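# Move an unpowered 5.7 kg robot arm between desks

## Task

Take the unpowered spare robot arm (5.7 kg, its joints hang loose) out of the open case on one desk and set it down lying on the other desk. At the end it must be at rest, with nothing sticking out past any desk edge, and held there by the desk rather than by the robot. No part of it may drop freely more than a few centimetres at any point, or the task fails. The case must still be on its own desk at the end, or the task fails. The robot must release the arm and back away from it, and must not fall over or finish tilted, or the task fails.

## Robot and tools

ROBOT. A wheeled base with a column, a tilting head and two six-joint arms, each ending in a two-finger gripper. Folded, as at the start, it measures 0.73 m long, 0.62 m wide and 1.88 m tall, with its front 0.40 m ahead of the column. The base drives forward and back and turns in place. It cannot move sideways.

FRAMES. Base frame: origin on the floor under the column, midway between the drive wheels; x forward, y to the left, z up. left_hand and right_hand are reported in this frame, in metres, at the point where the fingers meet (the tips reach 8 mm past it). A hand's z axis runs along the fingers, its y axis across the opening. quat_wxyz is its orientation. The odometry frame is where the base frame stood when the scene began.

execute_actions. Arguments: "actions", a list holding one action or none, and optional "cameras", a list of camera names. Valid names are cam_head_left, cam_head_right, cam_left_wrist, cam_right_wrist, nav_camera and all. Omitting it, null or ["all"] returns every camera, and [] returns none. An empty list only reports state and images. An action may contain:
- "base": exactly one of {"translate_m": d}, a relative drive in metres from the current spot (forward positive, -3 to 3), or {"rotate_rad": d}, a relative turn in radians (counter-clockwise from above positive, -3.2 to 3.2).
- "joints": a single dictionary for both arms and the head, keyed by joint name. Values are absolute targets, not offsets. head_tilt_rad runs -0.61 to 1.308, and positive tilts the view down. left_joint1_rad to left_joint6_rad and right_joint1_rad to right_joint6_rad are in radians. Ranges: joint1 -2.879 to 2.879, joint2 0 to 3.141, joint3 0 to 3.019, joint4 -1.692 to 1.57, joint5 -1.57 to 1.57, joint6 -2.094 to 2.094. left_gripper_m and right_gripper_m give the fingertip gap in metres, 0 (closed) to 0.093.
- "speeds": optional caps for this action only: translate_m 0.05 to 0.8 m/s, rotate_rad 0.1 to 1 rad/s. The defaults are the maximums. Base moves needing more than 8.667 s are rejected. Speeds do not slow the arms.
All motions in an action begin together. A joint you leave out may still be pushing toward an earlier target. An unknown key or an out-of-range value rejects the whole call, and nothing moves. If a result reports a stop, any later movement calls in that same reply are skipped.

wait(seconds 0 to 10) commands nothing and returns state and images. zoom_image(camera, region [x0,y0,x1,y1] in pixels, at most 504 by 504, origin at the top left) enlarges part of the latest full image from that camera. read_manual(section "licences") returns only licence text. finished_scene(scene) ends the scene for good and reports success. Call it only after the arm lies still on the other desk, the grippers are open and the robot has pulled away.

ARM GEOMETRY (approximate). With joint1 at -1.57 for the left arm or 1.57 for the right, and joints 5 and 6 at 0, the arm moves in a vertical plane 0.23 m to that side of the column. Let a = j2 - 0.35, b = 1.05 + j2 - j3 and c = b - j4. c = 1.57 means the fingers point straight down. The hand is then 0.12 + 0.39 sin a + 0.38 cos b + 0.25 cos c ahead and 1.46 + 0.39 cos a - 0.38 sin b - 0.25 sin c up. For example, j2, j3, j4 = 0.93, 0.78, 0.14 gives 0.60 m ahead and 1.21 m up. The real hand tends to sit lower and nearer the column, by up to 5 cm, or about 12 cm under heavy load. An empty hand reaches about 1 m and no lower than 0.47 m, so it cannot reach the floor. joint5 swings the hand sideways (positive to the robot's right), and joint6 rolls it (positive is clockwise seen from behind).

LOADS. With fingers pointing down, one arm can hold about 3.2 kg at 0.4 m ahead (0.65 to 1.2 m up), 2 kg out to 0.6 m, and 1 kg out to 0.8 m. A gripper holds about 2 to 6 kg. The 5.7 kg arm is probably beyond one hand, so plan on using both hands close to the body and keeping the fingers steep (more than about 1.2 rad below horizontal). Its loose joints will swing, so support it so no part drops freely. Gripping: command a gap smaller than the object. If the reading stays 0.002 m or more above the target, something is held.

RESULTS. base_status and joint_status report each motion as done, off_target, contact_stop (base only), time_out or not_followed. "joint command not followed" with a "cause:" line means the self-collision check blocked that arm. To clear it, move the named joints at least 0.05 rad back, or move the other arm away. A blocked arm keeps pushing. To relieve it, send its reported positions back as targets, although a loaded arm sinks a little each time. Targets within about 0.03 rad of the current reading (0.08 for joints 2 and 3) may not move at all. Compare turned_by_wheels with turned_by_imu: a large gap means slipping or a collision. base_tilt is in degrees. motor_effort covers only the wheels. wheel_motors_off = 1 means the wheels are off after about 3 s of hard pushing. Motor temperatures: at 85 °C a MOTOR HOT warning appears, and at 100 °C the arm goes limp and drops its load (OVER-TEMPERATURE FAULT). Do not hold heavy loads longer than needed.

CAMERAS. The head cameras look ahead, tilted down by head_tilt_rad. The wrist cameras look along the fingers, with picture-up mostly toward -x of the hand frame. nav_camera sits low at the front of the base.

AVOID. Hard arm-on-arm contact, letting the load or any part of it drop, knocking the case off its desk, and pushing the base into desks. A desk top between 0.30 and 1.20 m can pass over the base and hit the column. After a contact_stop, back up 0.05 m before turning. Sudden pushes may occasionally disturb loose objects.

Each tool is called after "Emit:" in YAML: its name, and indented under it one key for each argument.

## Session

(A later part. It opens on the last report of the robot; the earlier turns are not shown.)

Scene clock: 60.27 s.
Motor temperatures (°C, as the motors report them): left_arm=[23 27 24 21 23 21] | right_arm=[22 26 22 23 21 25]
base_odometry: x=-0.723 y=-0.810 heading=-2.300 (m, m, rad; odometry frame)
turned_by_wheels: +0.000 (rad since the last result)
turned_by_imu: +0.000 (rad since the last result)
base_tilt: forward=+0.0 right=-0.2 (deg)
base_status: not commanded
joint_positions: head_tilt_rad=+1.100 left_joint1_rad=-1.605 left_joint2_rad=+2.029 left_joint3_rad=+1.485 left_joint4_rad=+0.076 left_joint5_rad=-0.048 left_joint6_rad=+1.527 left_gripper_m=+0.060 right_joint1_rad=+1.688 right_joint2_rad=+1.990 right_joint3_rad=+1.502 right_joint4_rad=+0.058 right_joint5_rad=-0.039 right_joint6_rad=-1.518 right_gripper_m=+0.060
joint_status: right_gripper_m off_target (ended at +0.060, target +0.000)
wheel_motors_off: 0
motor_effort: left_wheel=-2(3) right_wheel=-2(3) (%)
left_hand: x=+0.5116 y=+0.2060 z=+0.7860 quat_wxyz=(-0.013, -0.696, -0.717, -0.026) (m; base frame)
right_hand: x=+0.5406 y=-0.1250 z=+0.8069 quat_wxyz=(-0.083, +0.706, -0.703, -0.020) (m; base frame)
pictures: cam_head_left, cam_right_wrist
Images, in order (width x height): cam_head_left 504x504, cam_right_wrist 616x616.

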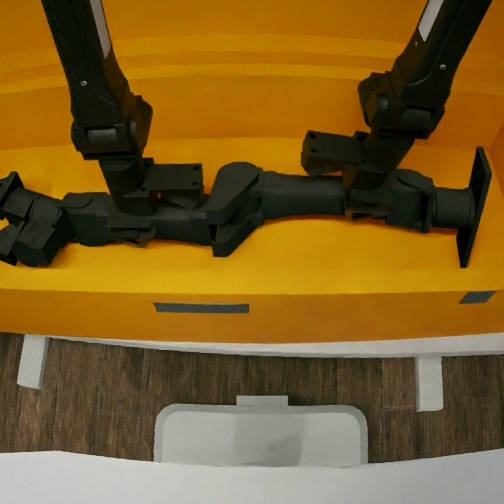

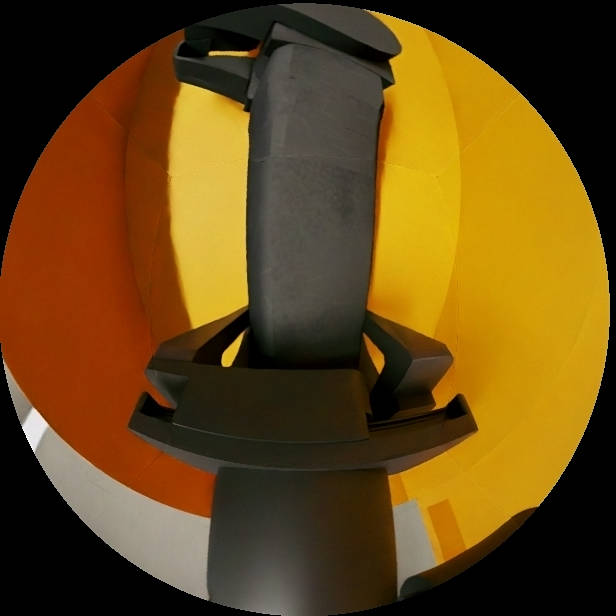

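Emit:
execute_actions:
  actions:
    - {"joints":{"left_joint2_rad":1.72,"left_joint3_rad":1.27,"left_joint4_rad":0.0,"right_joint2_rad":1.68,"right_joint3_rad":1.28,"right_joint4_rad":-0.03}}
  cameras: ["cam_head_left","cam_head_right"]

Emit:
execute_actions:
  actions:
    - {"joints":{"left_joint2_rad":1.3,"left_joint3_rad":1.02,"left_joint4_rad":-0.2,"right_joint2_rad":1.27,"right_joint3_rad":1.0,"right_joint4_rad":-0.2}}
  cameras: ["cam_head_left","cam_head_right","cam_left_wrist","cam_right_wrist"]

Scene clock: 64.83 s.
Motor temperatures (°C, as the motors report them): left_arm=[23 27 24 21 23 21] | right_arm=[22 26 22 23 21 25]
base_odometry: x=-0.723 y=-0.810 heading=-2.300 (m, m, rad; odometry frame)
turned_by_wheels: +0.000 (rad since the last result)
turned_by_imu: +0.001 (rad since the last result)
base_tilt: forward=+0.1 right=-0.3 (deg)
base_status: not commanded
joint_positions: head_tilt_rad=+1.100 left_joint1_rad=-1.615 left_joint2_rad=+1.841 left_joint3_rad=+1.275 left_joint4_rad=+0.000 left_joint5_rad=-0.035 left_joint6_rad=+1.538 left_gripper_m=+0.058 right_joint1_rad=+1.693 right_joint2_rad=+1.790 right_joint3_rad=+1.291 right_joint4_rad=-0.021 right_joint5_rad=-0.028 right_joint6_rad=-1.497 right_gripper_m=+0.059
joint_status: all done
wheel_motors_off: 0
motor_effort: left_wheel=+1(6) right_wheel=+0(8) (%)
left_hand: x=+0.4809 y=+0.1989 z=+0.8587 quat_wxyz=(+0.014, -0.704, -0.710, +0.016) (m; base frame)
right_hand: x=+0.5129 y=-0.1327 z=+0.8823 quat_wxyz=(-0.047, +0.701, -0.710, -0.048) (m; base frame)
pictures: cam_head_left, cam_head_right
Images, in order (width x height): cam_head_left 504x504, cam_head_right 504x504.

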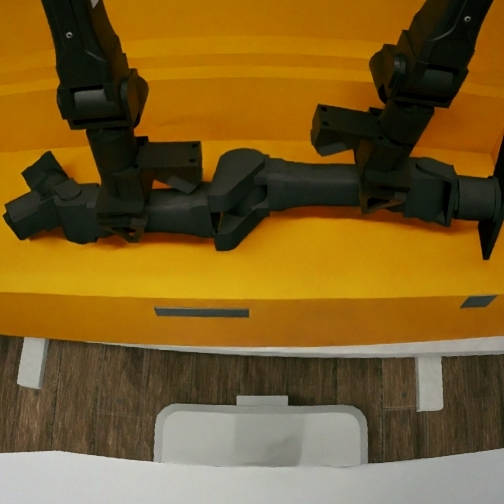

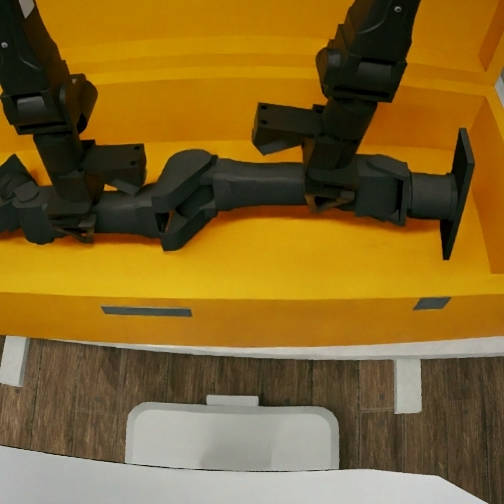

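Scene clock: 67.23 s.
Motor temperatures (°C, as the motors report them): left_arm=[23 28 24 21 23 21] | right_arm=[22 26 22 23 21 25]
base_odometry: x=-0.723 y=-0.810 heading=-2.300 (m, m, rad; odometry frame)
turned_by_wheels: +0.000 (rad since the last result)
turned_by_imu: +0.000 (rad since the last result)
base_tilt: forward=+0.1 right=-0.3 (deg)
base_status: not commanded
joint_positions: head_tilt_rad=+1.100 left_joint1_rad=-1.641 left_joint2_rad=+1.449 left_joint3_rad=+1.001 left_joint4_rad=-0.189 left_joint5_rad=-0.026 left_joint6_rad=+1.564 left_gripper_m=+0.058 right_joint1_rad=+1.700 right_joint2_rad=+1.389 right_joint3_rad=+0.995 right_joint4_rad=-0.191 right_joint5_rad=-0.037 right_joint6_rad=-1.452 right_gripper_m=+0.059
joint_status: left_joint2_rad time_out (moved -0.391 of -0.541); the others done
wheel_motors_off: 0
on_its_own: left_joint2_rad reads +1.449 and still pushes toward +1.300 since a time_out
motor_effort: left_wheel=-1(4) right_wheel=+0(6) (%)
left_hand: x=+0.4673 y=+0.1880 z=+1.0055 quat_wxyz=(+0.029, -0.717, -0.694, +0.052) (m; base frame)
right_hand: x=+0.4878 y=-0.1450 z=+1.0307 quat_wxyz=(-0.025, +0.686, -0.723, -0.076) (m; base frame)
pictures: cam_head_left, cam_head_right, cam_left_wrist, cam_right_wrist
Images, in order (width x height): cam_head_left 504x504, cam_head_right 504x504, cam_left_wrist 616x616, cam_right_wrist 616x616.

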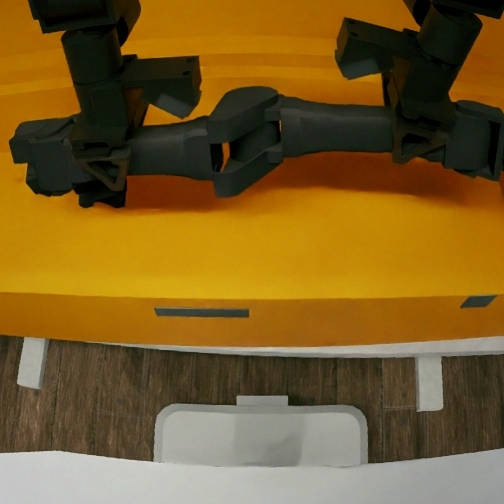

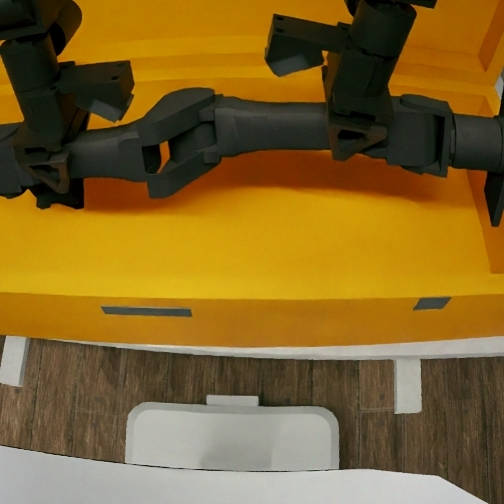

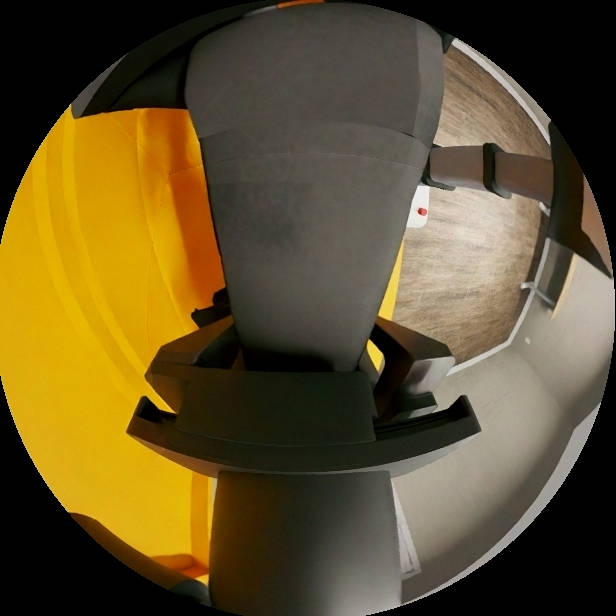

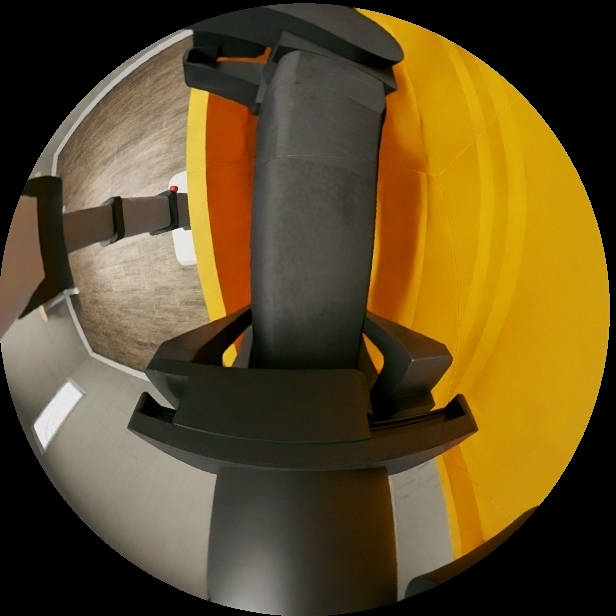

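Emit:
execute_actions:
  actions:
    - {"joints":{"head_tilt_rad":0.9,"left_joint2_rad":0.75,"left_joint3_rad":0.92,"left_joint4_rad":-0.58,"right_joint2_rad":0.75,"right_joint3_rad":0.88,"right_joint4_rad":-0.6}}
  cameras: ["cam_head_left","cam_head_right"]

Emit:
execute_actions:
  actions:
    - {"joints":{"left_joint2_rad":0.68,"left_joint3_rad":1.06,"left_joint4_rad":-0.72,"right_joint2_rad":0.68,"right_joint3_rad":1.0,"right_joint4_rad":-0.72}}
  cameras: ["cam_head_left","cam_head_right"]

Scene clock: 71.97 s.
Motor temperatures (°C, as the motors report them): left_arm=[23 29 24 21 23 22] | right_arm=[22 27 23 23 21 25]
base_odometry: x=-0.723 y=-0.810 heading=-2.300 (m, m, rad; odometry frame)
turned_by_wheels: +0.000 (rad since the last result)
turned_by_imu: +0.001 (rad since the last result)
base_tilt: forward=+0.1 right=-0.3 (deg)
base_status: not commanded
joint_positions: head_tilt_rad=+0.915 left_joint1_rad=-1.673 left_joint2_rad=+0.870 left_joint3_rad=+0.826 left_joint4_rad=-0.580 left_joint5_rad=-0.010 left_joint6_rad=+1.589 left_gripper_m=+0.058 right_joint1_rad=+1.728 right_joint2_rad=+0.867 right_joint3_rad=+0.842 right_joint4_rad=-0.575 right_joint5_rad=-0.063 right_joint6_rad=-1.406 right_gripper_m=+0.059
joint_status: left_joint3_rad off_target (ended at +0.826, target +0.920); the others done
wheel_motors_off: 0
motor_effort: left_wheel=+0(4) right_wheel=+2(5) (%)
left_hand: x=+0.4673 y=+0.1845 z=+1.2077 quat_wxyz=(+0.008, -0.731, -0.679, +0.062) (m; base frame)
right_hand: x=+0.4758 y=-0.1502 z=+1.2154 quat_wxyz=(-0.033, +0.673, -0.732, -0.100) (m; base frame)
pictures: cam_head_left, cam_head_right
Images, in order (width x height): cam_head_left 504x504, cam_head_right 504x504.

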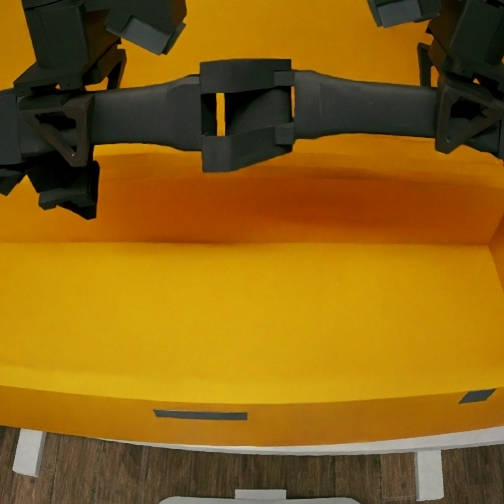

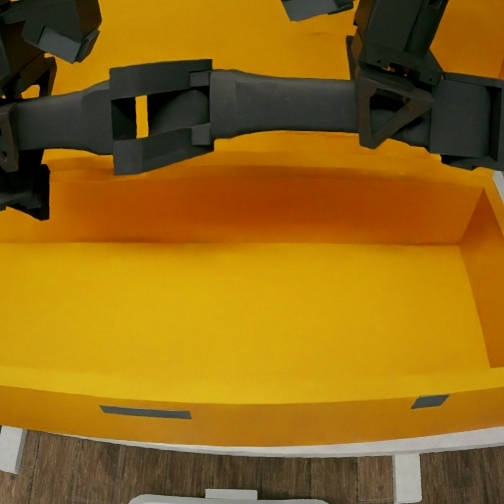

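Scene clock: 73.90 s.
Motor temperatures (°C, as the motors report them): left_arm=[23 29 25 21 23 22] | right_arm=[22 27 23 23 21 25]
base_odometry: x=-0.723 y=-0.810 heading=-2.300 (m, m, rad; odometry frame)
turned_by_wheels: +0.000 (rad since the last result)
turned_by_imu: +0.000 (rad since the last result)
base_tilt: forward=+0.1 right=-0.3 (deg)
base_status: not commanded
joint_positions: head_tilt_rad=+0.915 left_joint1_rad=-1.674 left_joint2_rad=+0.850 left_joint3_rad=+0.949 left_joint4_rad=-0.712 left_joint5_rad=-0.005 left_joint6_rad=+1.604 left_gripper_m=+0.058 right_joint1_rad=+1.730 right_joint2_rad=+0.833 right_joint3_rad=+0.947 right_joint4_rad=-0.696 right_joint5_rad=-0.058 right_joint6_rad=-1.391 right_gripper_m=+0.059
joint_status: left_joint2_rad time_out (moved -0.020 of -0.190); left_joint3_rad time_out (moved +0.123 of +0.234); right_joint2_rad time_out (moved -0.034 of -0.187); the others done
wheel_motors_off: 0
on_its_own: left_joint2_rad reads +0.850 and still pushes toward +0.680 since a time_out; left_joint3_rad reads +0.949 and still pushes toward +1.060 since a time_out; right_joint2_rad reads +0.833 and still pushes toward +0.680 since a time_out
motor_effort: left_wheel=-1(1) right_wheel=+1(2) (%)
left_hand: x=+0.5095 y=+0.1836 z=+1.2399 quat_wxyz=(+0.001, -0.737, -0.674, +0.060) (m; base frame)
right_hand: x=+0.5136 y=-0.1520 z=+1.2499 quat_wxyz=(-0.039, +0.668, -0.737, -0.094) (m; base frame)
pictures: cam_head_left, cam_head_right
Images, in order (width x height): cam_head_left 504x504, cam_head_right 504x504.

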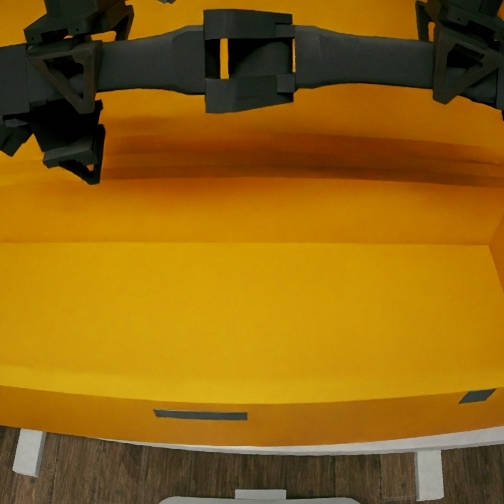

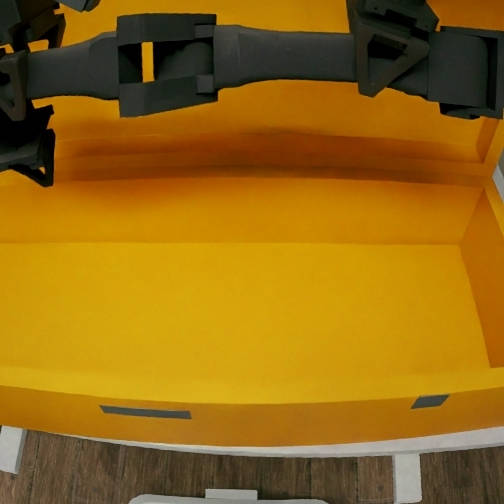

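Emit:
execute_actions:
  actions:
    - {"base":{"translate_m":-0.5},"speeds":{"translate_m":0.07}}

Scene clock: 83.37 s.
Motor temperatures (°C, as the motors report them): left_arm=[23 30 29 21 24 22] | right_arm=[22 29 24 23 21 26]
base_odometry: x=-0.389 y=-0.437 heading=-2.300 (m, m, rad; odometry frame)
turned_by_wheels: +0.000 (rad since the last result)
turned_by_imu: +0.001 (rad since the last result)
base_tilt: forward=+0.1 right=-0.2 (deg)
base_status: done
joint_positions: head_tilt_rad=+0.914 left_joint1_rad=-1.674 left_joint2_rad=+0.849 left_joint3_rad=+0.948 left_joint4_rad=-0.719 left_joint5_rad=-0.005 left_joint6_rad=+1.605 left_gripper_m=+0.058 right_joint1_rad=+1.730 right_joint2_rad=+0.832 right_joint3_rad=+0.944 right_joint4_rad=-0.700 right_joint5_rad=-0.060 right_joint6_rad=-1.389 right_gripper_m=+0.059
joint_status: not commanded
wheel_motors_off: 0
on_its_own: left_joint2_rad reads +0.849 and still pushes toward +0.680 since a time_out; left_joint3_rad reads +0.948 and still pushes toward +1.060 since a time_out; right_joint2_rad reads +0.832 and still pushes toward +0.680 since a time_out
motor_effort: left_wheel=-2(28) right_wheel=-1(39) (%)
left_hand: x=+0.5077 y=+0.1838 z=+1.2404 quat_wxyz=(+0.004, -0.737, -0.673, +0.063) (m; base frame)
right_hand: x=+0.5109 y=-0.1517 z=+1.2496 quat_wxyz=(-0.036, +0.668, -0.737, -0.096) (m; base frame)
pictures: cam_head_left, cam_head_right, cam_left_wrist, cam_right_wrist, nav_camera
Images, in order (width x height): cam_head_left 504x504, cam_head_right 504x504, cam_left_wrist 616x616, cam_right_wrist 616x616, nav_camera 504x504.

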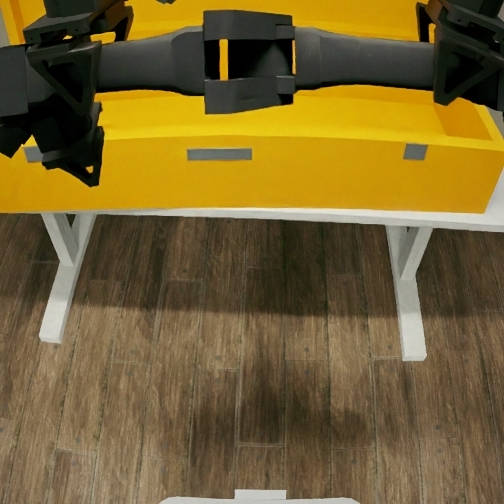

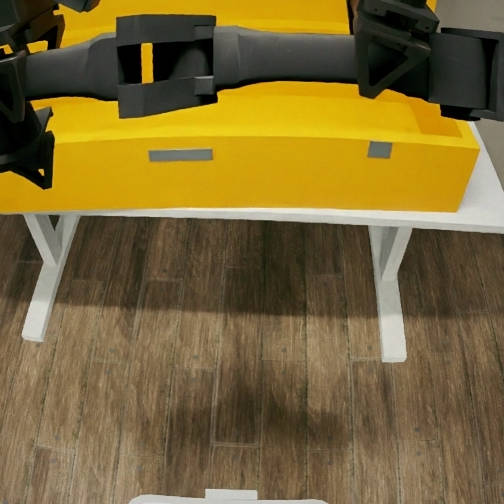

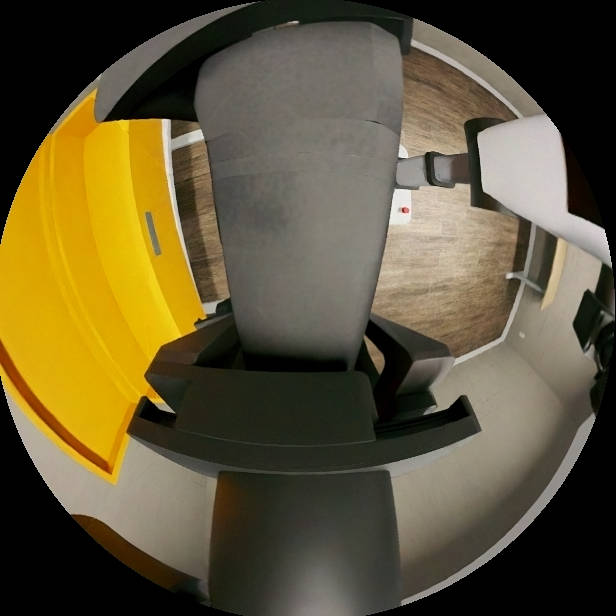

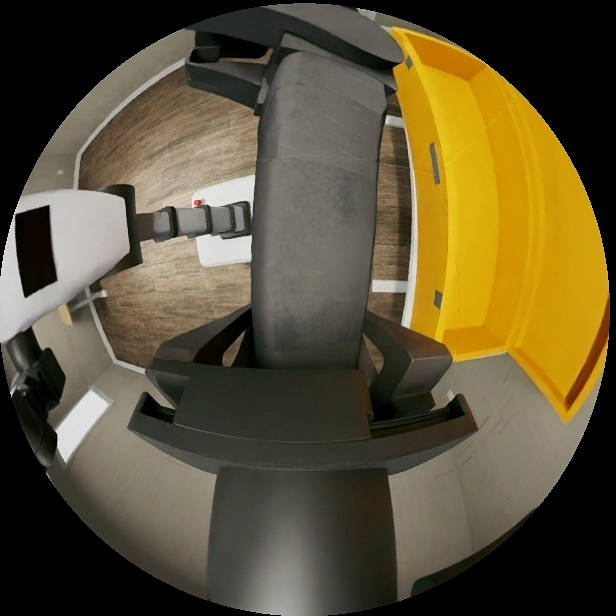

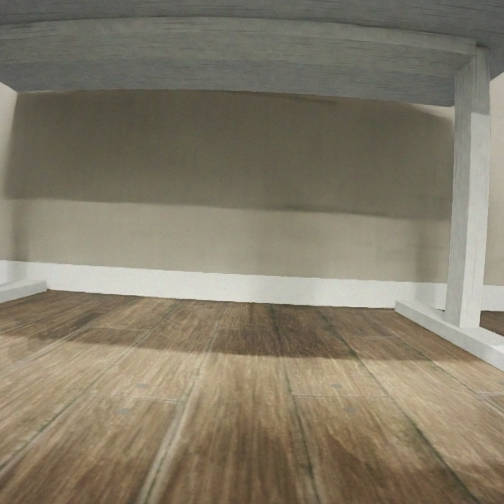

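Cleared. Back and turn.

Emit:
execute_actions:
  actions:
    - {"base":{"translate_m":-0.45},"speeds":{"translate_m":0.15}}
  cameras: []

Emit:
execute_actions:
  actions:
    - {"base":{"rotate_rad":-3.1},"speeds":{"rotate_rad":0.4},"joints":{"head_tilt_rad":0.6}}
  cameras: ["cam_head_left","cam_head_right","nav_camera"]

Scene clock: 90.00 s.
Motor temperatures (°C, as the motors report them): left_arm=[23 31 31 21 25 23] | right_arm=[22 29 25 23 21 26]
base_odometry: x=-0.089 y=-0.101 heading=-2.301 (m, m, rad; odometry frame)
turned_by_wheels: +0.000 (rad since the last result)
turned_by_imu: +0.001 (rad since the last result)
base_tilt: forward=+0.1 right=-0.3 (deg)
base_status: done
joint_positions: head_tilt_rad=+0.914 left_joint1_rad=-1.674 left_joint2_rad=+0.847 left_joint3_rad=+0.946 left_joint4_rad=-0.721 left_joint5_rad=-0.005 left_joint6_rad=+1.606 left_gripper_m=+0.058 right_joint1_rad=+1.730 right_joint2_rad=+0.830 right_joint3_rad=+0.941 right_joint4_rad=-0.702 right_joint5_rad=-0.060 right_joint6_rad=-1.388 right_gripper_m=+0.059
joint_status: not commanded
wheel_motors_off: 0
on_its_own: left_joint2_rad reads +0.847 and still pushes toward +0.680 since a time_out; left_joint3_rad reads +0.946 and still pushes toward +1.060 since a time_out; right_joint2_rad reads +0.830 and still pushes toward +0.680 since a time_out
motor_effort: left_wheel=-1(35) right_wheel=+0(39) (%)
left_hand: x=+0.5060 y=+0.1839 z=+1.2407 quat_wxyz=(+0.005, -0.737, -0.673, +0.064) (m; base frame)
right_hand: x=+0.5091 y=-0.1517 z=+1.2497 quat_wxyz=(-0.035, +0.667, -0.738, -0.098) (m; base frame)
pictures: none
No camera images: the call's "cameras" was empty. Leave "cameras" out to get every camera's image.

Scene clock: 98.73 s.
Motor temperatures (°C, as the motors report them): left_arm=[23 32 32 21 25 23] | right_arm=[22 30 25 23 21 26]
base_odometry: x=-0.089 y=-0.101 heading=+0.883 (m, m, rad; odometry frame)
turned_by_wheels: -3.099 (rad since the last result)
turned_by_imu: -3.132 (rad since the last result)
base_tilt: forward=+0.1 right=-0.3 (deg)
base_status: done
joint_positions: head_tilt_rad=+0.618 left_joint1_rad=-1.674 left_joint2_rad=+0.847 left_joint3_rad=+0.946 left_joint4_rad=-0.721 left_joint5_rad=-0.006 left_joint6_rad=+1.606 left_gripper_m=+0.058 right_joint1_rad=+1.732 right_joint2_rad=+0.830 right_joint3_rad=+0.941 right_joint4_rad=-0.702 right_joint5_rad=-0.058 right_joint6_rad=-1.387 right_gripper_m=+0.059
joint_status: all done
wheel_motors_off: 0
on_its_own: left_joint2_rad reads +0.847 and still pushes toward +0.680 since a time_out; left_joint3_rad reads +0.946 and still pushes toward +1.060 since a time_out; right_joint2_rad reads +0.830 and still pushes toward +0.680 since a time_out
motor_effort: left_wheel=+4(44) right_wheel=-6(55) (%)
left_hand: x=+0.5060 y=+0.1841 z=+1.2407 quat_wxyz=(+0.005, -0.737, -0.673, +0.063) (m; base frame)
right_hand: x=+0.5091 y=-0.1514 z=+1.2498 quat_wxyz=(-0.035, +0.667, -0.738, -0.097) (m; base frame)
pictures: cam_head_left, cam_head_right, nav_camera
Images, in order (width x height): cam_head_left 504x504, cam_head_right 504x504, nav_camera 504x504.

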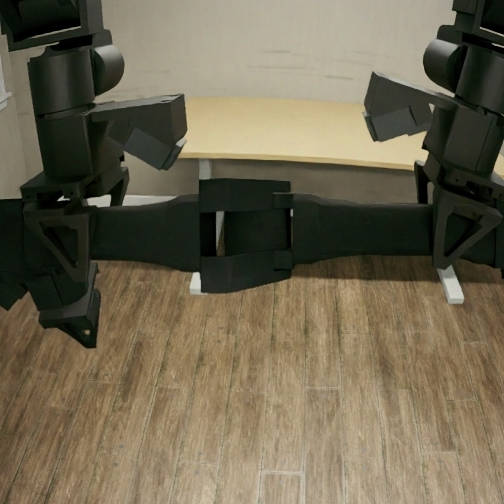

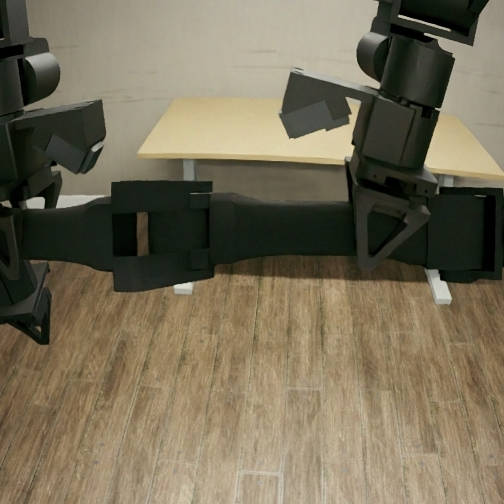

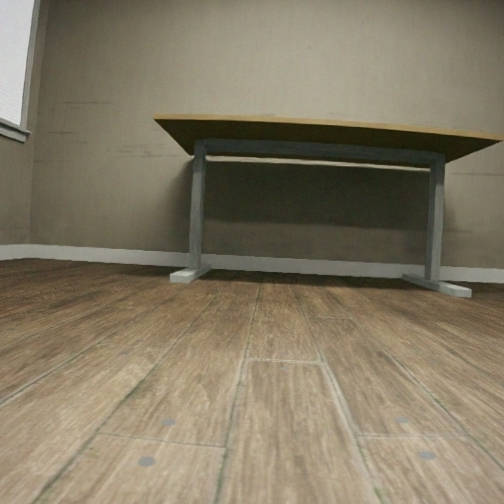

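Emit:
execute_actions:
  actions:
    - {"base":{"rotate_rad":-0.32},"speeds":{"rotate_rad":0.3}}
  cameras: []

Emit:
execute_actions:
  actions:
    - {"base":{"translate_m":1.0},"speeds":{"translate_m":0.25}}
  cameras: []

Emit:
execute_actions:
  actions:
    - {"base":{"rotate_rad":0.3},"speeds":{"rotate_rad":0.3},"joints":{"head_tilt_rad":0.9}}
  cameras: ["cam_head_left","cam_head_right","nav_camera"]

Scene clock: 105.93 s.
Motor temperatures (°C, as the motors report them): left_arm=[23 32 33 21 25 23] | right_arm=[22 30 26 23 21 26]
base_odometry: x=-0.089 y=-0.101 heading=+0.564 (m, m, rad; odometry frame)
turned_by_wheels: -0.319 (rad since the last result)
turned_by_imu: -0.322 (rad since the last result)
base_tilt: forward=+0.1 right=-0.3 (deg)
base_status: done
joint_positions: head_tilt_rad=+0.618 left_joint1_rad=-1.675 left_joint2_rad=+0.847 left_joint3_rad=+0.946 left_joint4_rad=-0.721 left_joint5_rad=-0.007 left_joint6_rad=+1.606 left_gripper_m=+0.058 right_joint1_rad=+1.732 right_joint2_rad=+0.830 right_joint3_rad=+0.941 right_joint4_rad=-0.702 right_joint5_rad=-0.059 right_joint6_rad=-1.387 right_gripper_m=+0.059
joint_status: not commanded
wheel_motors_off: 0
on_its_own: left_joint2_rad reads +0.847 and still pushes toward +0.680 since a time_out; left_joint3_rad reads +0.946 and still pushes toward +1.060 since a time_out; right_joint2_rad reads +0.830 and still pushes toward +0.680 since a time_out
motor_effort: left_wheel=+4(24) right_wheel=-7(36) (%)
left_hand: x=+0.5060 y=+0.1841 z=+1.2407 quat_wxyz=(+0.005, -0.737, -0.673, +0.063) (m; base frame)
right_hand: x=+0.5091 y=-0.1514 z=+1.2498 quat_wxyz=(-0.035, +0.667, -0.738, -0.098) (m; base frame)
pictures: none
No camera images: the call's "cameras" was empty. Leave "cameras" out to get every camera's image.

Scene clock: 111.33 s.
Motor temperatures (°C, as the motors report them): left_arm=[23 32 34 21 25 23] | right_arm=[22 30 26 23 21 27]
base_odometry: x=+0.756 y=+0.434 heading=+0.564 (m, m, rad; odometry frame)
turned_by_wheels: -0.001 (rad since the last result)
turned_by_imu: +0.001 (rad since the last result)
base_tilt: forward=+0.1 right=-0.3 (deg)
base_status: done
joint_positions: head_tilt_rad=+0.617 left_joint1_rad=-1.675 left_joint2_rad=+0.846 left_joint3_rad=+0.945 left_joint4_rad=-0.719 left_joint5_rad=-0.007 left_joint6_rad=+1.604 left_gripper_m=+0.058 right_joint1_rad=+1.732 right_joint2_rad=+0.830 right_joint3_rad=+0.942 right_joint4_rad=-0.701 right_joint5_rad=-0.059 right_joint6_rad=-1.389 right_gripper_m=+0.059
joint_status: not commanded
wheel_motors_off: 0
on_its_own: left_joint2_rad reads +0.846 and still pushes toward +0.680 since a time_out; left_joint3_rad reads +0.945 and still pushes toward +1.060 since a time_out; right_joint2_rad reads +0.830 and still pushes toward +0.680 since a time_out
motor_effort: left_wheel=-1(46) right_wheel=+2(64) (%)
left_hand: x=+0.5066 y=+0.1840 z=+1.2408 quat_wxyz=(+0.004, -0.737, -0.673, +0.062) (m; base frame)
right_hand: x=+0.5104 y=-0.1514 z=+1.2502 quat_wxyz=(-0.036, +0.668, -0.737, -0.097) (m; base frame)
pictures: none
No camera images: the call's "cameras" was empty. Leave "cameras" out to get every camera's image.

Scene clock: 113.37 s.
Motor temperatures (°C, as the motors report them): left_arm=[23 32 34 21 25 23] | right_arm=[22 30 26 23 21 27]
base_odometry: x=+0.756 y=+0.434 heading=+0.862 (m, m, rad; odometry frame)
turned_by_wheels: +0.299 (rad since the last result)
turned_by_imu: +0.300 (rad since the last result)
base_tilt: forward=+0.1 right=-0.3 (deg)
base_status: done
joint_positions: head_tilt_rad=+0.901 left_joint1_rad=-1.674 left_joint2_rad=+0.846 left_joint3_rad=+0.945 left_joint4_rad=-0.719 left_joint5_rad=-0.007 left_joint6_rad=+1.604 left_gripper_m=+0.058 right_joint1_rad=+1.733 right_joint2_rad=+0.830 right_joint3_rad=+0.942 right_joint4_rad=-0.701 right_joint5_rad=-0.058 right_joint6_rad=-1.389 right_gripper_m=+0.059
joint_status: all done
wheel_motors_off: 0
on_its_own: left_joint2_rad reads +0.846 and still pushes toward +0.680 since a time_out; left_joint3_rad reads +0.945 and still pushes toward +1.060 since a time_out; right_joint2_rad reads +0.830 and still pushes toward +0.680 since a time_out
motor_effort: left_wheel=-3(41) right_wheel=+4(47) (%)
left_hand: x=+0.5067 y=+0.1843 z=+1.2408 quat_wxyz=(+0.004, -0.737, -0.674, +0.062) (m; base frame)
right_hand: x=+0.5103 y=-0.1510 z=+1.2502 quat_wxyz=(-0.036, +0.668, -0.737, -0.097) (m; base frame)
pictures: cam_head_left, cam_head_right, nav_camera
Images, in order (width x height): cam_head_left 504x504, cam_head_right 504x504, nav_camera 504x504.

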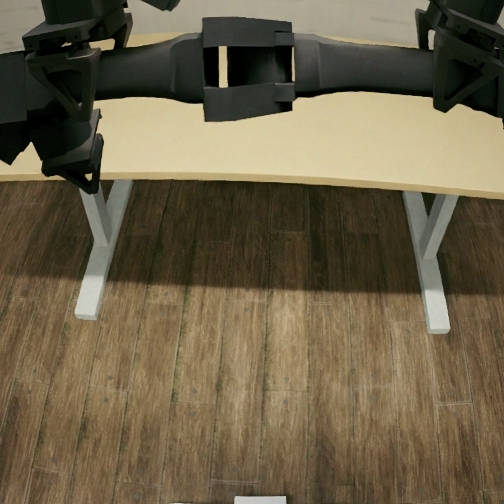

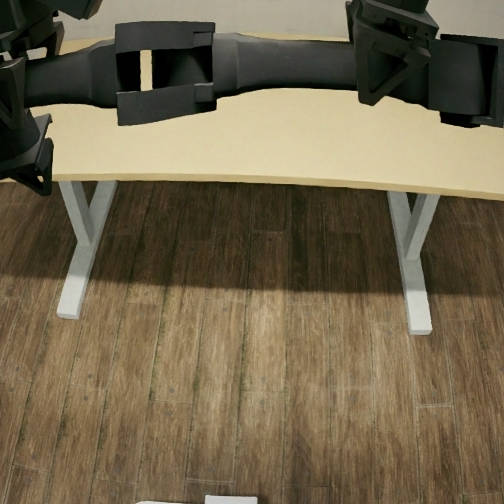

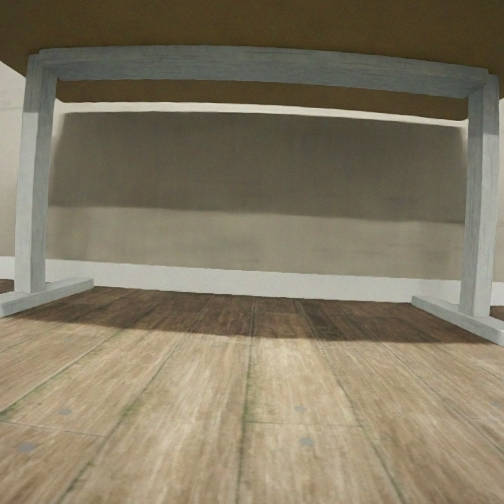

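Emit:
execute_actions:
  actions:
    - {"base":{"translate_m":0.55},"speeds":{"translate_m":0.12},"joints":{"head_tilt_rad":1.1}}
  cameras: ["cam_head_left"]

Emit:
execute_actions:
  actions:
    - {"joints":{"left_joint2_rad":1.2,"right_joint2_rad":1.17,"left_joint3_rad":1.08,"right_joint3_rad":1.03,"left_joint4_rad":-0.35,"right_joint4_rad":-0.35}}
  cameras: ["cam_head_left","cam_head_right"]

Scene clock: 121.37 s.
Motor temperatures (°C, as the motors report them): left_arm=[23 33 35 21 25 23] | right_arm=[22 30 26 23 21 27]
base_odometry: x=+1.114 y=+0.852 heading=+0.863 (m, m, rad; odometry frame)
turned_by_wheels: +0.001 (rad since the last result)
turned_by_imu: +0.003 (rad since the last result)
base_tilt: forward=+0.1 right=-0.3 (deg)
base_status: done
joint_positions: head_tilt_rad=+1.099 left_joint1_rad=-1.674 left_joint2_rad=+0.845 left_joint3_rad=+0.945 left_joint4_rad=-0.720 left_joint5_rad=-0.007 left_joint6_rad=+1.604 left_gripper_m=+0.058 right_joint1_rad=+1.733 right_joint2_rad=+0.830 right_joint3_rad=+0.942 right_joint4_rad=-0.702 right_joint5_rad=-0.058 right_joint6_rad=-1.389 right_gripper_m=+0.059
joint_status: all done
wheel_motors_off: 0
on_its_own: left_joint2_rad reads +0.845 and still pushes toward +0.680 since a time_out; left_joint3_rad reads +0.945 and still pushes toward +1.060 since a time_out; right_joint2_rad reads +0.830 and still pushes toward +0.680 since a time_out
motor_effort: left_wheel=+2(43) right_wheel=-2(57) (%)
left_hand: x=+0.5062 y=+0.1843 z=+1.2410 quat_wxyz=(+0.005, -0.737, -0.673, +0.062) (m; base frame)
right_hand: x=+0.5101 y=-0.1510 z=+1.2503 quat_wxyz=(-0.036, +0.668, -0.737, -0.097) (m; base frame)
pictures: cam_head_left
Images, in order (width x height): cam_head_left 504x504.

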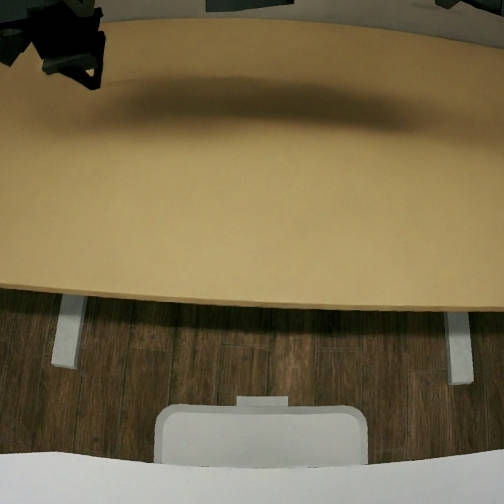

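Scene clock: 123.90 s.
Motor temperatures (°C, as the motors report them): left_arm=[23 33 34 21 25 23] | right_arm=[22 30 26 23 21 27]
base_odometry: x=+1.114 y=+0.852 heading=+0.863 (m, m, rad; odometry frame)
turned_by_wheels: +0.000 (rad since the last result)
turned_by_imu: +0.001 (rad since the last result)
base_tilt: forward=+0.0 right=-0.2 (deg)
base_status: not commanded
joint_positions: head_tilt_rad=+1.099 left_joint1_rad=-1.640 left_joint2_rad=+1.371 left_joint3_rad=+1.048 left_joint4_rad=-0.348 left_joint5_rad=-0.023 left_joint6_rad=+1.582 left_gripper_m=+0.058 right_joint1_rad=+1.706 right_joint2_rad=+1.311 right_joint3_rad=+1.031 right_joint4_rad=-0.335 right_joint5_rad=-0.034 right_joint6_rad=-1.429 right_gripper_m=+0.059
joint_status: left_joint2_rad time_out (moved +0.526 of +0.355); right_joint2_rad time_out (moved +0.481 of +0.340); the others done
wheel_motors_off: 0
on_its_own: left_joint2_rad reads +1.371 and still pushes toward +1.200 since a time_out; right_joint2_rad reads +1.311 and still pushes toward +1.170 since a time_out
motor_effort: left_wheel=+2(6) right_wheel=-2(8) (%)
left_hand: x=+0.4917 y=+0.1893 z=+1.0394 quat_wxyz=(+0.040, -0.723, -0.687, +0.064) (m; base frame)
right_hand: x=+0.5064 y=-0.1447 z=+1.0647 quat_wxyz=(-0.013, +0.679, -0.729, -0.086) (m; base frame)
pictures: cam_head_left, cam_head_right
Images, in order (width x height): cam_head_left 504x504, cam_head_right 504x504.

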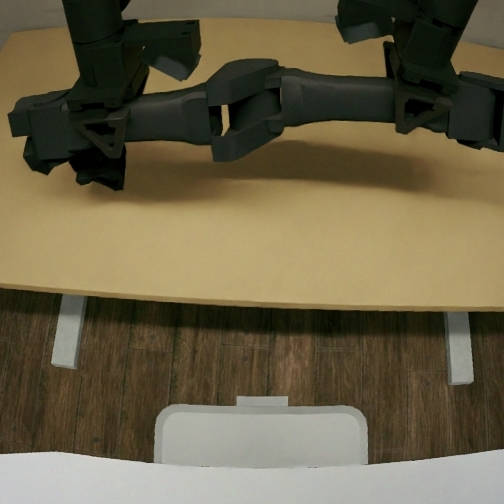

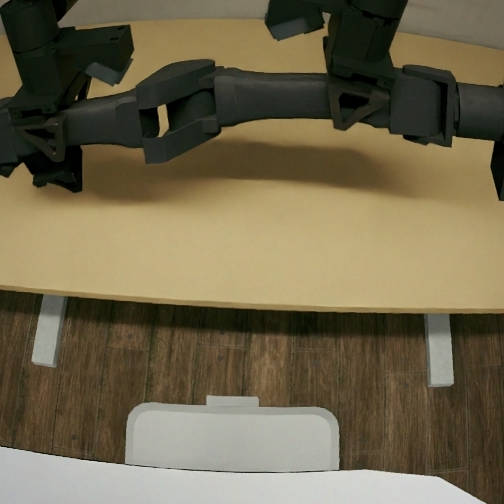

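Emit:
execute_actions:
  actions:
    - {"base":{"translate_m":0.1},"speeds":{"translate_m":0.08},"joints":{"left_joint2_rad":1.42,"right_joint2_rad":1.39,"left_joint3_rad":1.13,"right_joint3_rad":1.13,"left_joint4_rad":-0.15,"right_joint4_rad":-0.17,"left_joint1_rad":-1.55,"right_joint1_rad":1.8}}
  cameras: ["cam_head_left","cam_head_right"]

Emit:
execute_actions:
  actions:
    - {"joints":{"left_joint2_rad":1.56,"right_joint2_rad":1.53,"left_joint3_rad":1.2,"right_joint3_rad":1.2,"left_joint4_rad":-0.06,"right_joint4_rad":-0.08}}
  cameras: ["cam_head_left","cam_head_right"]

Scene clock: 129.43 s.
Motor temperatures (°C, as the motors report them): left_arm=[23 33 32 21 25 23] | right_arm=[22 31 25 23 22 26]
base_odometry: x=+1.179 y=+0.928 heading=+0.863 (m, m, rad; odometry frame)
turned_by_wheels: +0.000 (rad since the last result)
turned_by_imu: +0.001 (rad since the last result)
base_tilt: forward=+0.1 right=-0.3 (deg)
base_status: done
joint_positions: head_tilt_rad=+1.100 left_joint1_rad=-1.566 left_joint2_rad=+1.552 left_joint3_rad=+1.104 left_joint4_rad=-0.163 left_joint5_rad=-0.026 left_joint6_rad=+1.581 left_gripper_m=+0.058 right_joint1_rad=+1.765 right_joint2_rad=+1.533 right_joint3_rad=+1.140 right_joint4_rad=-0.156 right_joint5_rad=-0.011 right_joint6_rad=-1.450 right_gripper_m=+0.059
joint_status: right_joint2_rad time_out (moved +0.221 of +0.079); the others done
wheel_motors_off: 0
on_its_own: right_joint2_rad reads +1.533 and still pushes toward +1.390 since a time_out
motor_effort: left_wheel=+0(30) right_wheel=-1(38) (%)
left_hand: x=+0.4910 y=+0.2317 z=+0.9679 quat_wxyz=(+0.041, -0.709, -0.703, +0.020) (m; base frame)
right_hand: x=+0.5178 y=-0.1007 z=+0.9865 quat_wxyz=(-0.049, +0.697, -0.712, -0.075) (m; base frame)
pictures: cam_head_left, cam_head_right
Images, in order (width x height): cam_head_left 504x504, cam_head_right 504x504.

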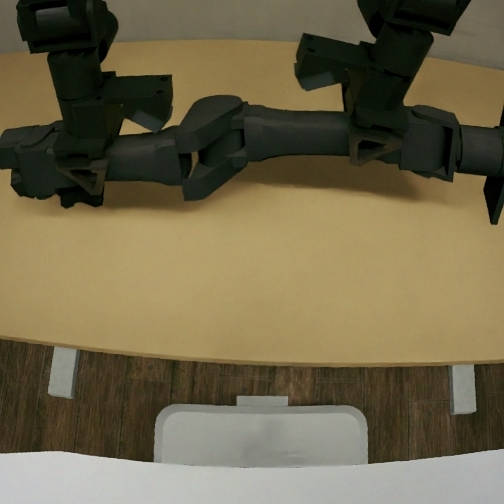

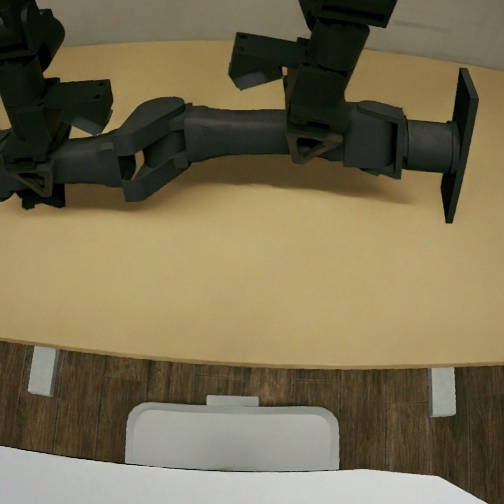

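not run: a stop came earlier in this reply.

Emit:
execute_actions:
  actions:
    - {"joints":{"left_joint2_rad":1.52,"right_joint2_rad":1.5,"left_joint3_rad":1.18,"right_joint3_rad":1.2,"left_joint4_rad":-0.08,"right_joint4_rad":-0.08}}
  cameras: ["cam_head_left"]

Emit:
execute_actions:
  actions:
    - {"joints":{"left_joint2_rad":1.62,"right_joint2_rad":1.6,"left_joint3_rad":1.23,"right_joint3_rad":1.25,"left_joint4_rad":-0.03,"right_joint4_rad":-0.03,"left_joint1_rad":-1.7,"right_joint1_rad":1.66}}
  cameras: ["cam_head_left","cam_head_right"]

Scene clock: 133.57 s.
Motor temperatures (°C, as the motors report them): left_arm=[23 33 31 21 25 23] | right_arm=[22 31 25 23 22 26]
base_odometry: x=+1.179 y=+0.928 heading=+0.863 (m, m, rad; odometry frame)
turned_by_wheels: +0.000 (rad since the last result)
turned_by_imu: +0.001 (rad since the last result)
base_tilt: forward=+0.1 right=-0.2 (deg)
base_status: not commanded
joint_positions: head_tilt_rad=+1.100 left_joint1_rad=-1.562 left_joint2_rad=+1.644 left_joint3_rad=+1.158 left_joint4_rad=-0.093 left_joint5_rad=-0.030 left_joint6_rad=+1.575 left_gripper_m=+0.058 right_joint1_rad=+1.760 right_joint2_rad=+1.629 right_joint3_rad=+1.197 right_joint4_rad=-0.079 right_joint5_rad=-0.015 right_joint6_rad=-1.464 right_gripper_m=+0.059
joint_status: all done
wheel_motors_off: 0
motor_effort: left_wheel=+1(2) right_wheel=-2(2) (%)
left_hand: x=+0.4949 y=+0.2357 z=+0.9327 quat_wxyz=(+0.033, -0.707, -0.707, +0.006) (m; base frame)
right_hand: x=+0.5245 y=-0.0962 z=+0.9499 quat_wxyz=(-0.064, +0.700, -0.709, -0.063) (m; base frame)
pictures: cam_head_left
Images, in order (width x height): cam_head_left 504x504.

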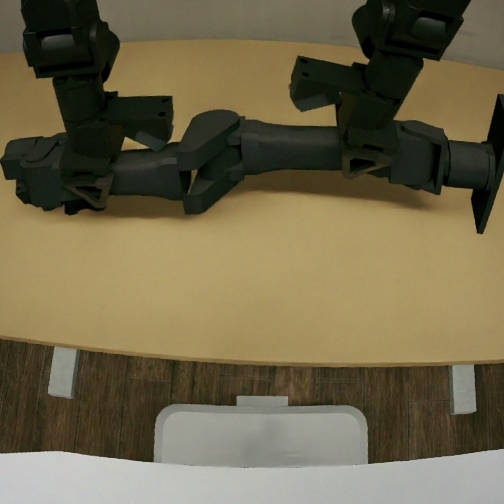

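Scene clock: 134.80 s.
Motor temperatures (°C, as the motors report them): left_arm=[23 33 31 21 25 23] | right_arm=[22 31 24 23 22 26]
base_odometry: x=+1.179 y=+0.928 heading=+0.863 (m, m, rad; odometry frame)
turned_by_wheels: +0.000 (rad since the last result)
turned_by_imu: +0.000 (rad since the last result)
base_tilt: forward=+0.0 right=-0.3 (deg)
base_status: not commanded
joint_positions: head_tilt_rad=+1.100 left_joint1_rad=-1.687 left_joint2_rad=+1.700 left_joint3_rad=+1.209 left_joint4_rad=-0.040 left_joint5_rad=-0.054 left_joint6_rad=+1.574 left_gripper_m=+0.057 right_joint1_rad=+1.627 right_joint2_rad=+1.715 right_joint3_rad=+1.255 right_joint4_rad=-0.038 right_joint5_rad=-0.049 right_joint6_rad=-1.470 right_gripper_m=+0.059
joint_status: all done
wheel_motors_off: 0
motor_effort: left_wheel=+1(6) right_wheel=+0(9) (%)
left_hand: x=+0.5080 y=+0.1540 z=+0.9146 quat_wxyz=(-0.014, -0.729, -0.685, +0.019) (m; base frame)
right_hand: x=+0.5304 y=-0.1773 z=+0.9078 quat_wxyz=(-0.042, +0.680, -0.731, -0.028) (m; base frame)
pictures: cam_head_left, cam_head_right
Images, in order (width x height): cam_head_left 504x504, cam_head_right 504x504.

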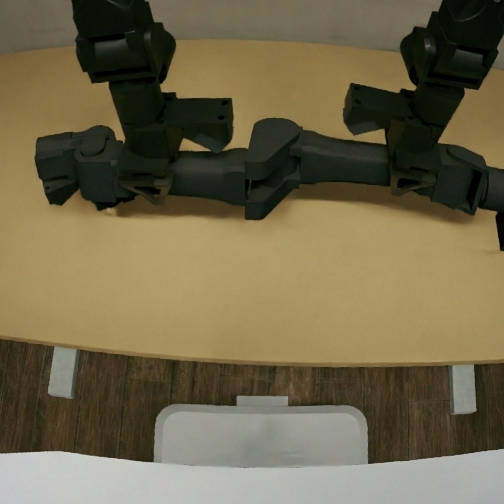

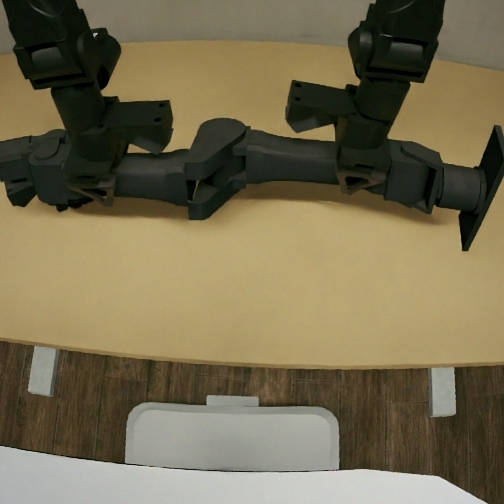

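Emit:
execute_actions:
  actions:
    - {"joints":{"left_joint2_rad":1.75,"right_joint2_rad":1.75,"left_joint3_rad":1.28,"right_joint3_rad":1.32,"left_joint4_rad":0.02,"right_joint4_rad":0.02,"left_joint1_rad":-1.8,"right_joint1_rad":1.56}}
  cameras: ["cam_head_left","cam_head_right","cam_left_wrist"]

Scene clock: 145.83 s.
Motor temperatures (°C, as the motors report them): left_arm=[23 33 29 21 24 23] | right_arm=[22 31 24 23 22 26]
base_odometry: x=+1.179 y=+0.928 heading=+0.863 (m, m, rad; odometry frame)
turned_by_wheels: +0.000 (rad since the last result)
turned_by_imu: +0.001 (rad since the last result)
base_tilt: forward=+0.1 right=-0.3 (deg)
base_status: not commanded
joint_positions: head_tilt_rad=+1.100 left_joint1_rad=-1.766 left_joint2_rad=+1.842 left_joint3_rad=+1.274 left_joint4_rad=+0.008 left_joint5_rad=-0.038 left_joint6_rad=+1.525 left_gripper_m=+0.056 right_joint1_rad=+1.545 right_joint2_rad=+1.875 right_joint3_rad=+1.335 right_joint4_rad=+0.023 right_joint5_rad=-0.045 right_joint6_rad=-1.504 right_gripper_m=+0.058
joint_status: all done
wheel_motors_off: 0
motor_effort: left_wheel=+1(6) right_wheel=+1(7) (%)
left_hand: x=+0.4750 y=+0.0913 z=+0.8685 quat_wxyz=(-0.032, -0.725, -0.685, +0.059) (m; base frame)
right_hand: x=+0.5035 y=-0.2372 z=+0.8447 quat_wxyz=(-0.010, +0.678, -0.735, -0.006) (m; base frame)
pictures: cam_head_left, cam_head_right, cam_left_wrist
Images, in order (width x height): cam_head_left 504x504, cam_head_right 504x504, cam_left_wrist 616x616.

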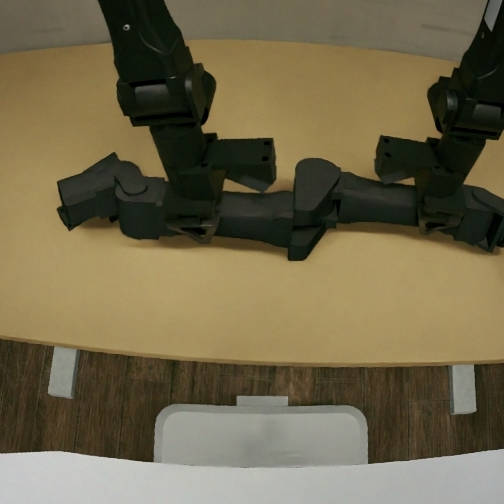

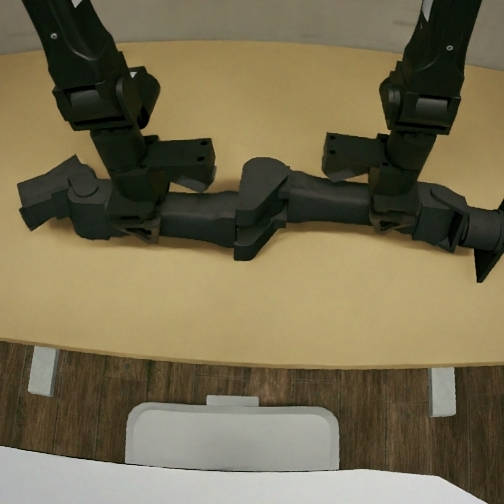

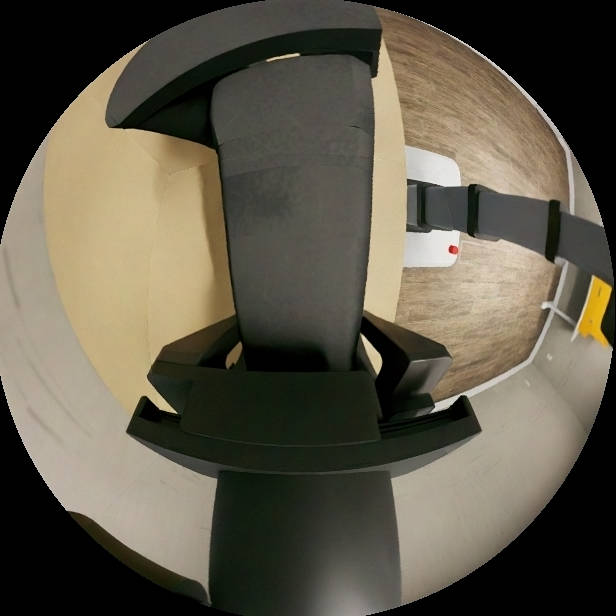

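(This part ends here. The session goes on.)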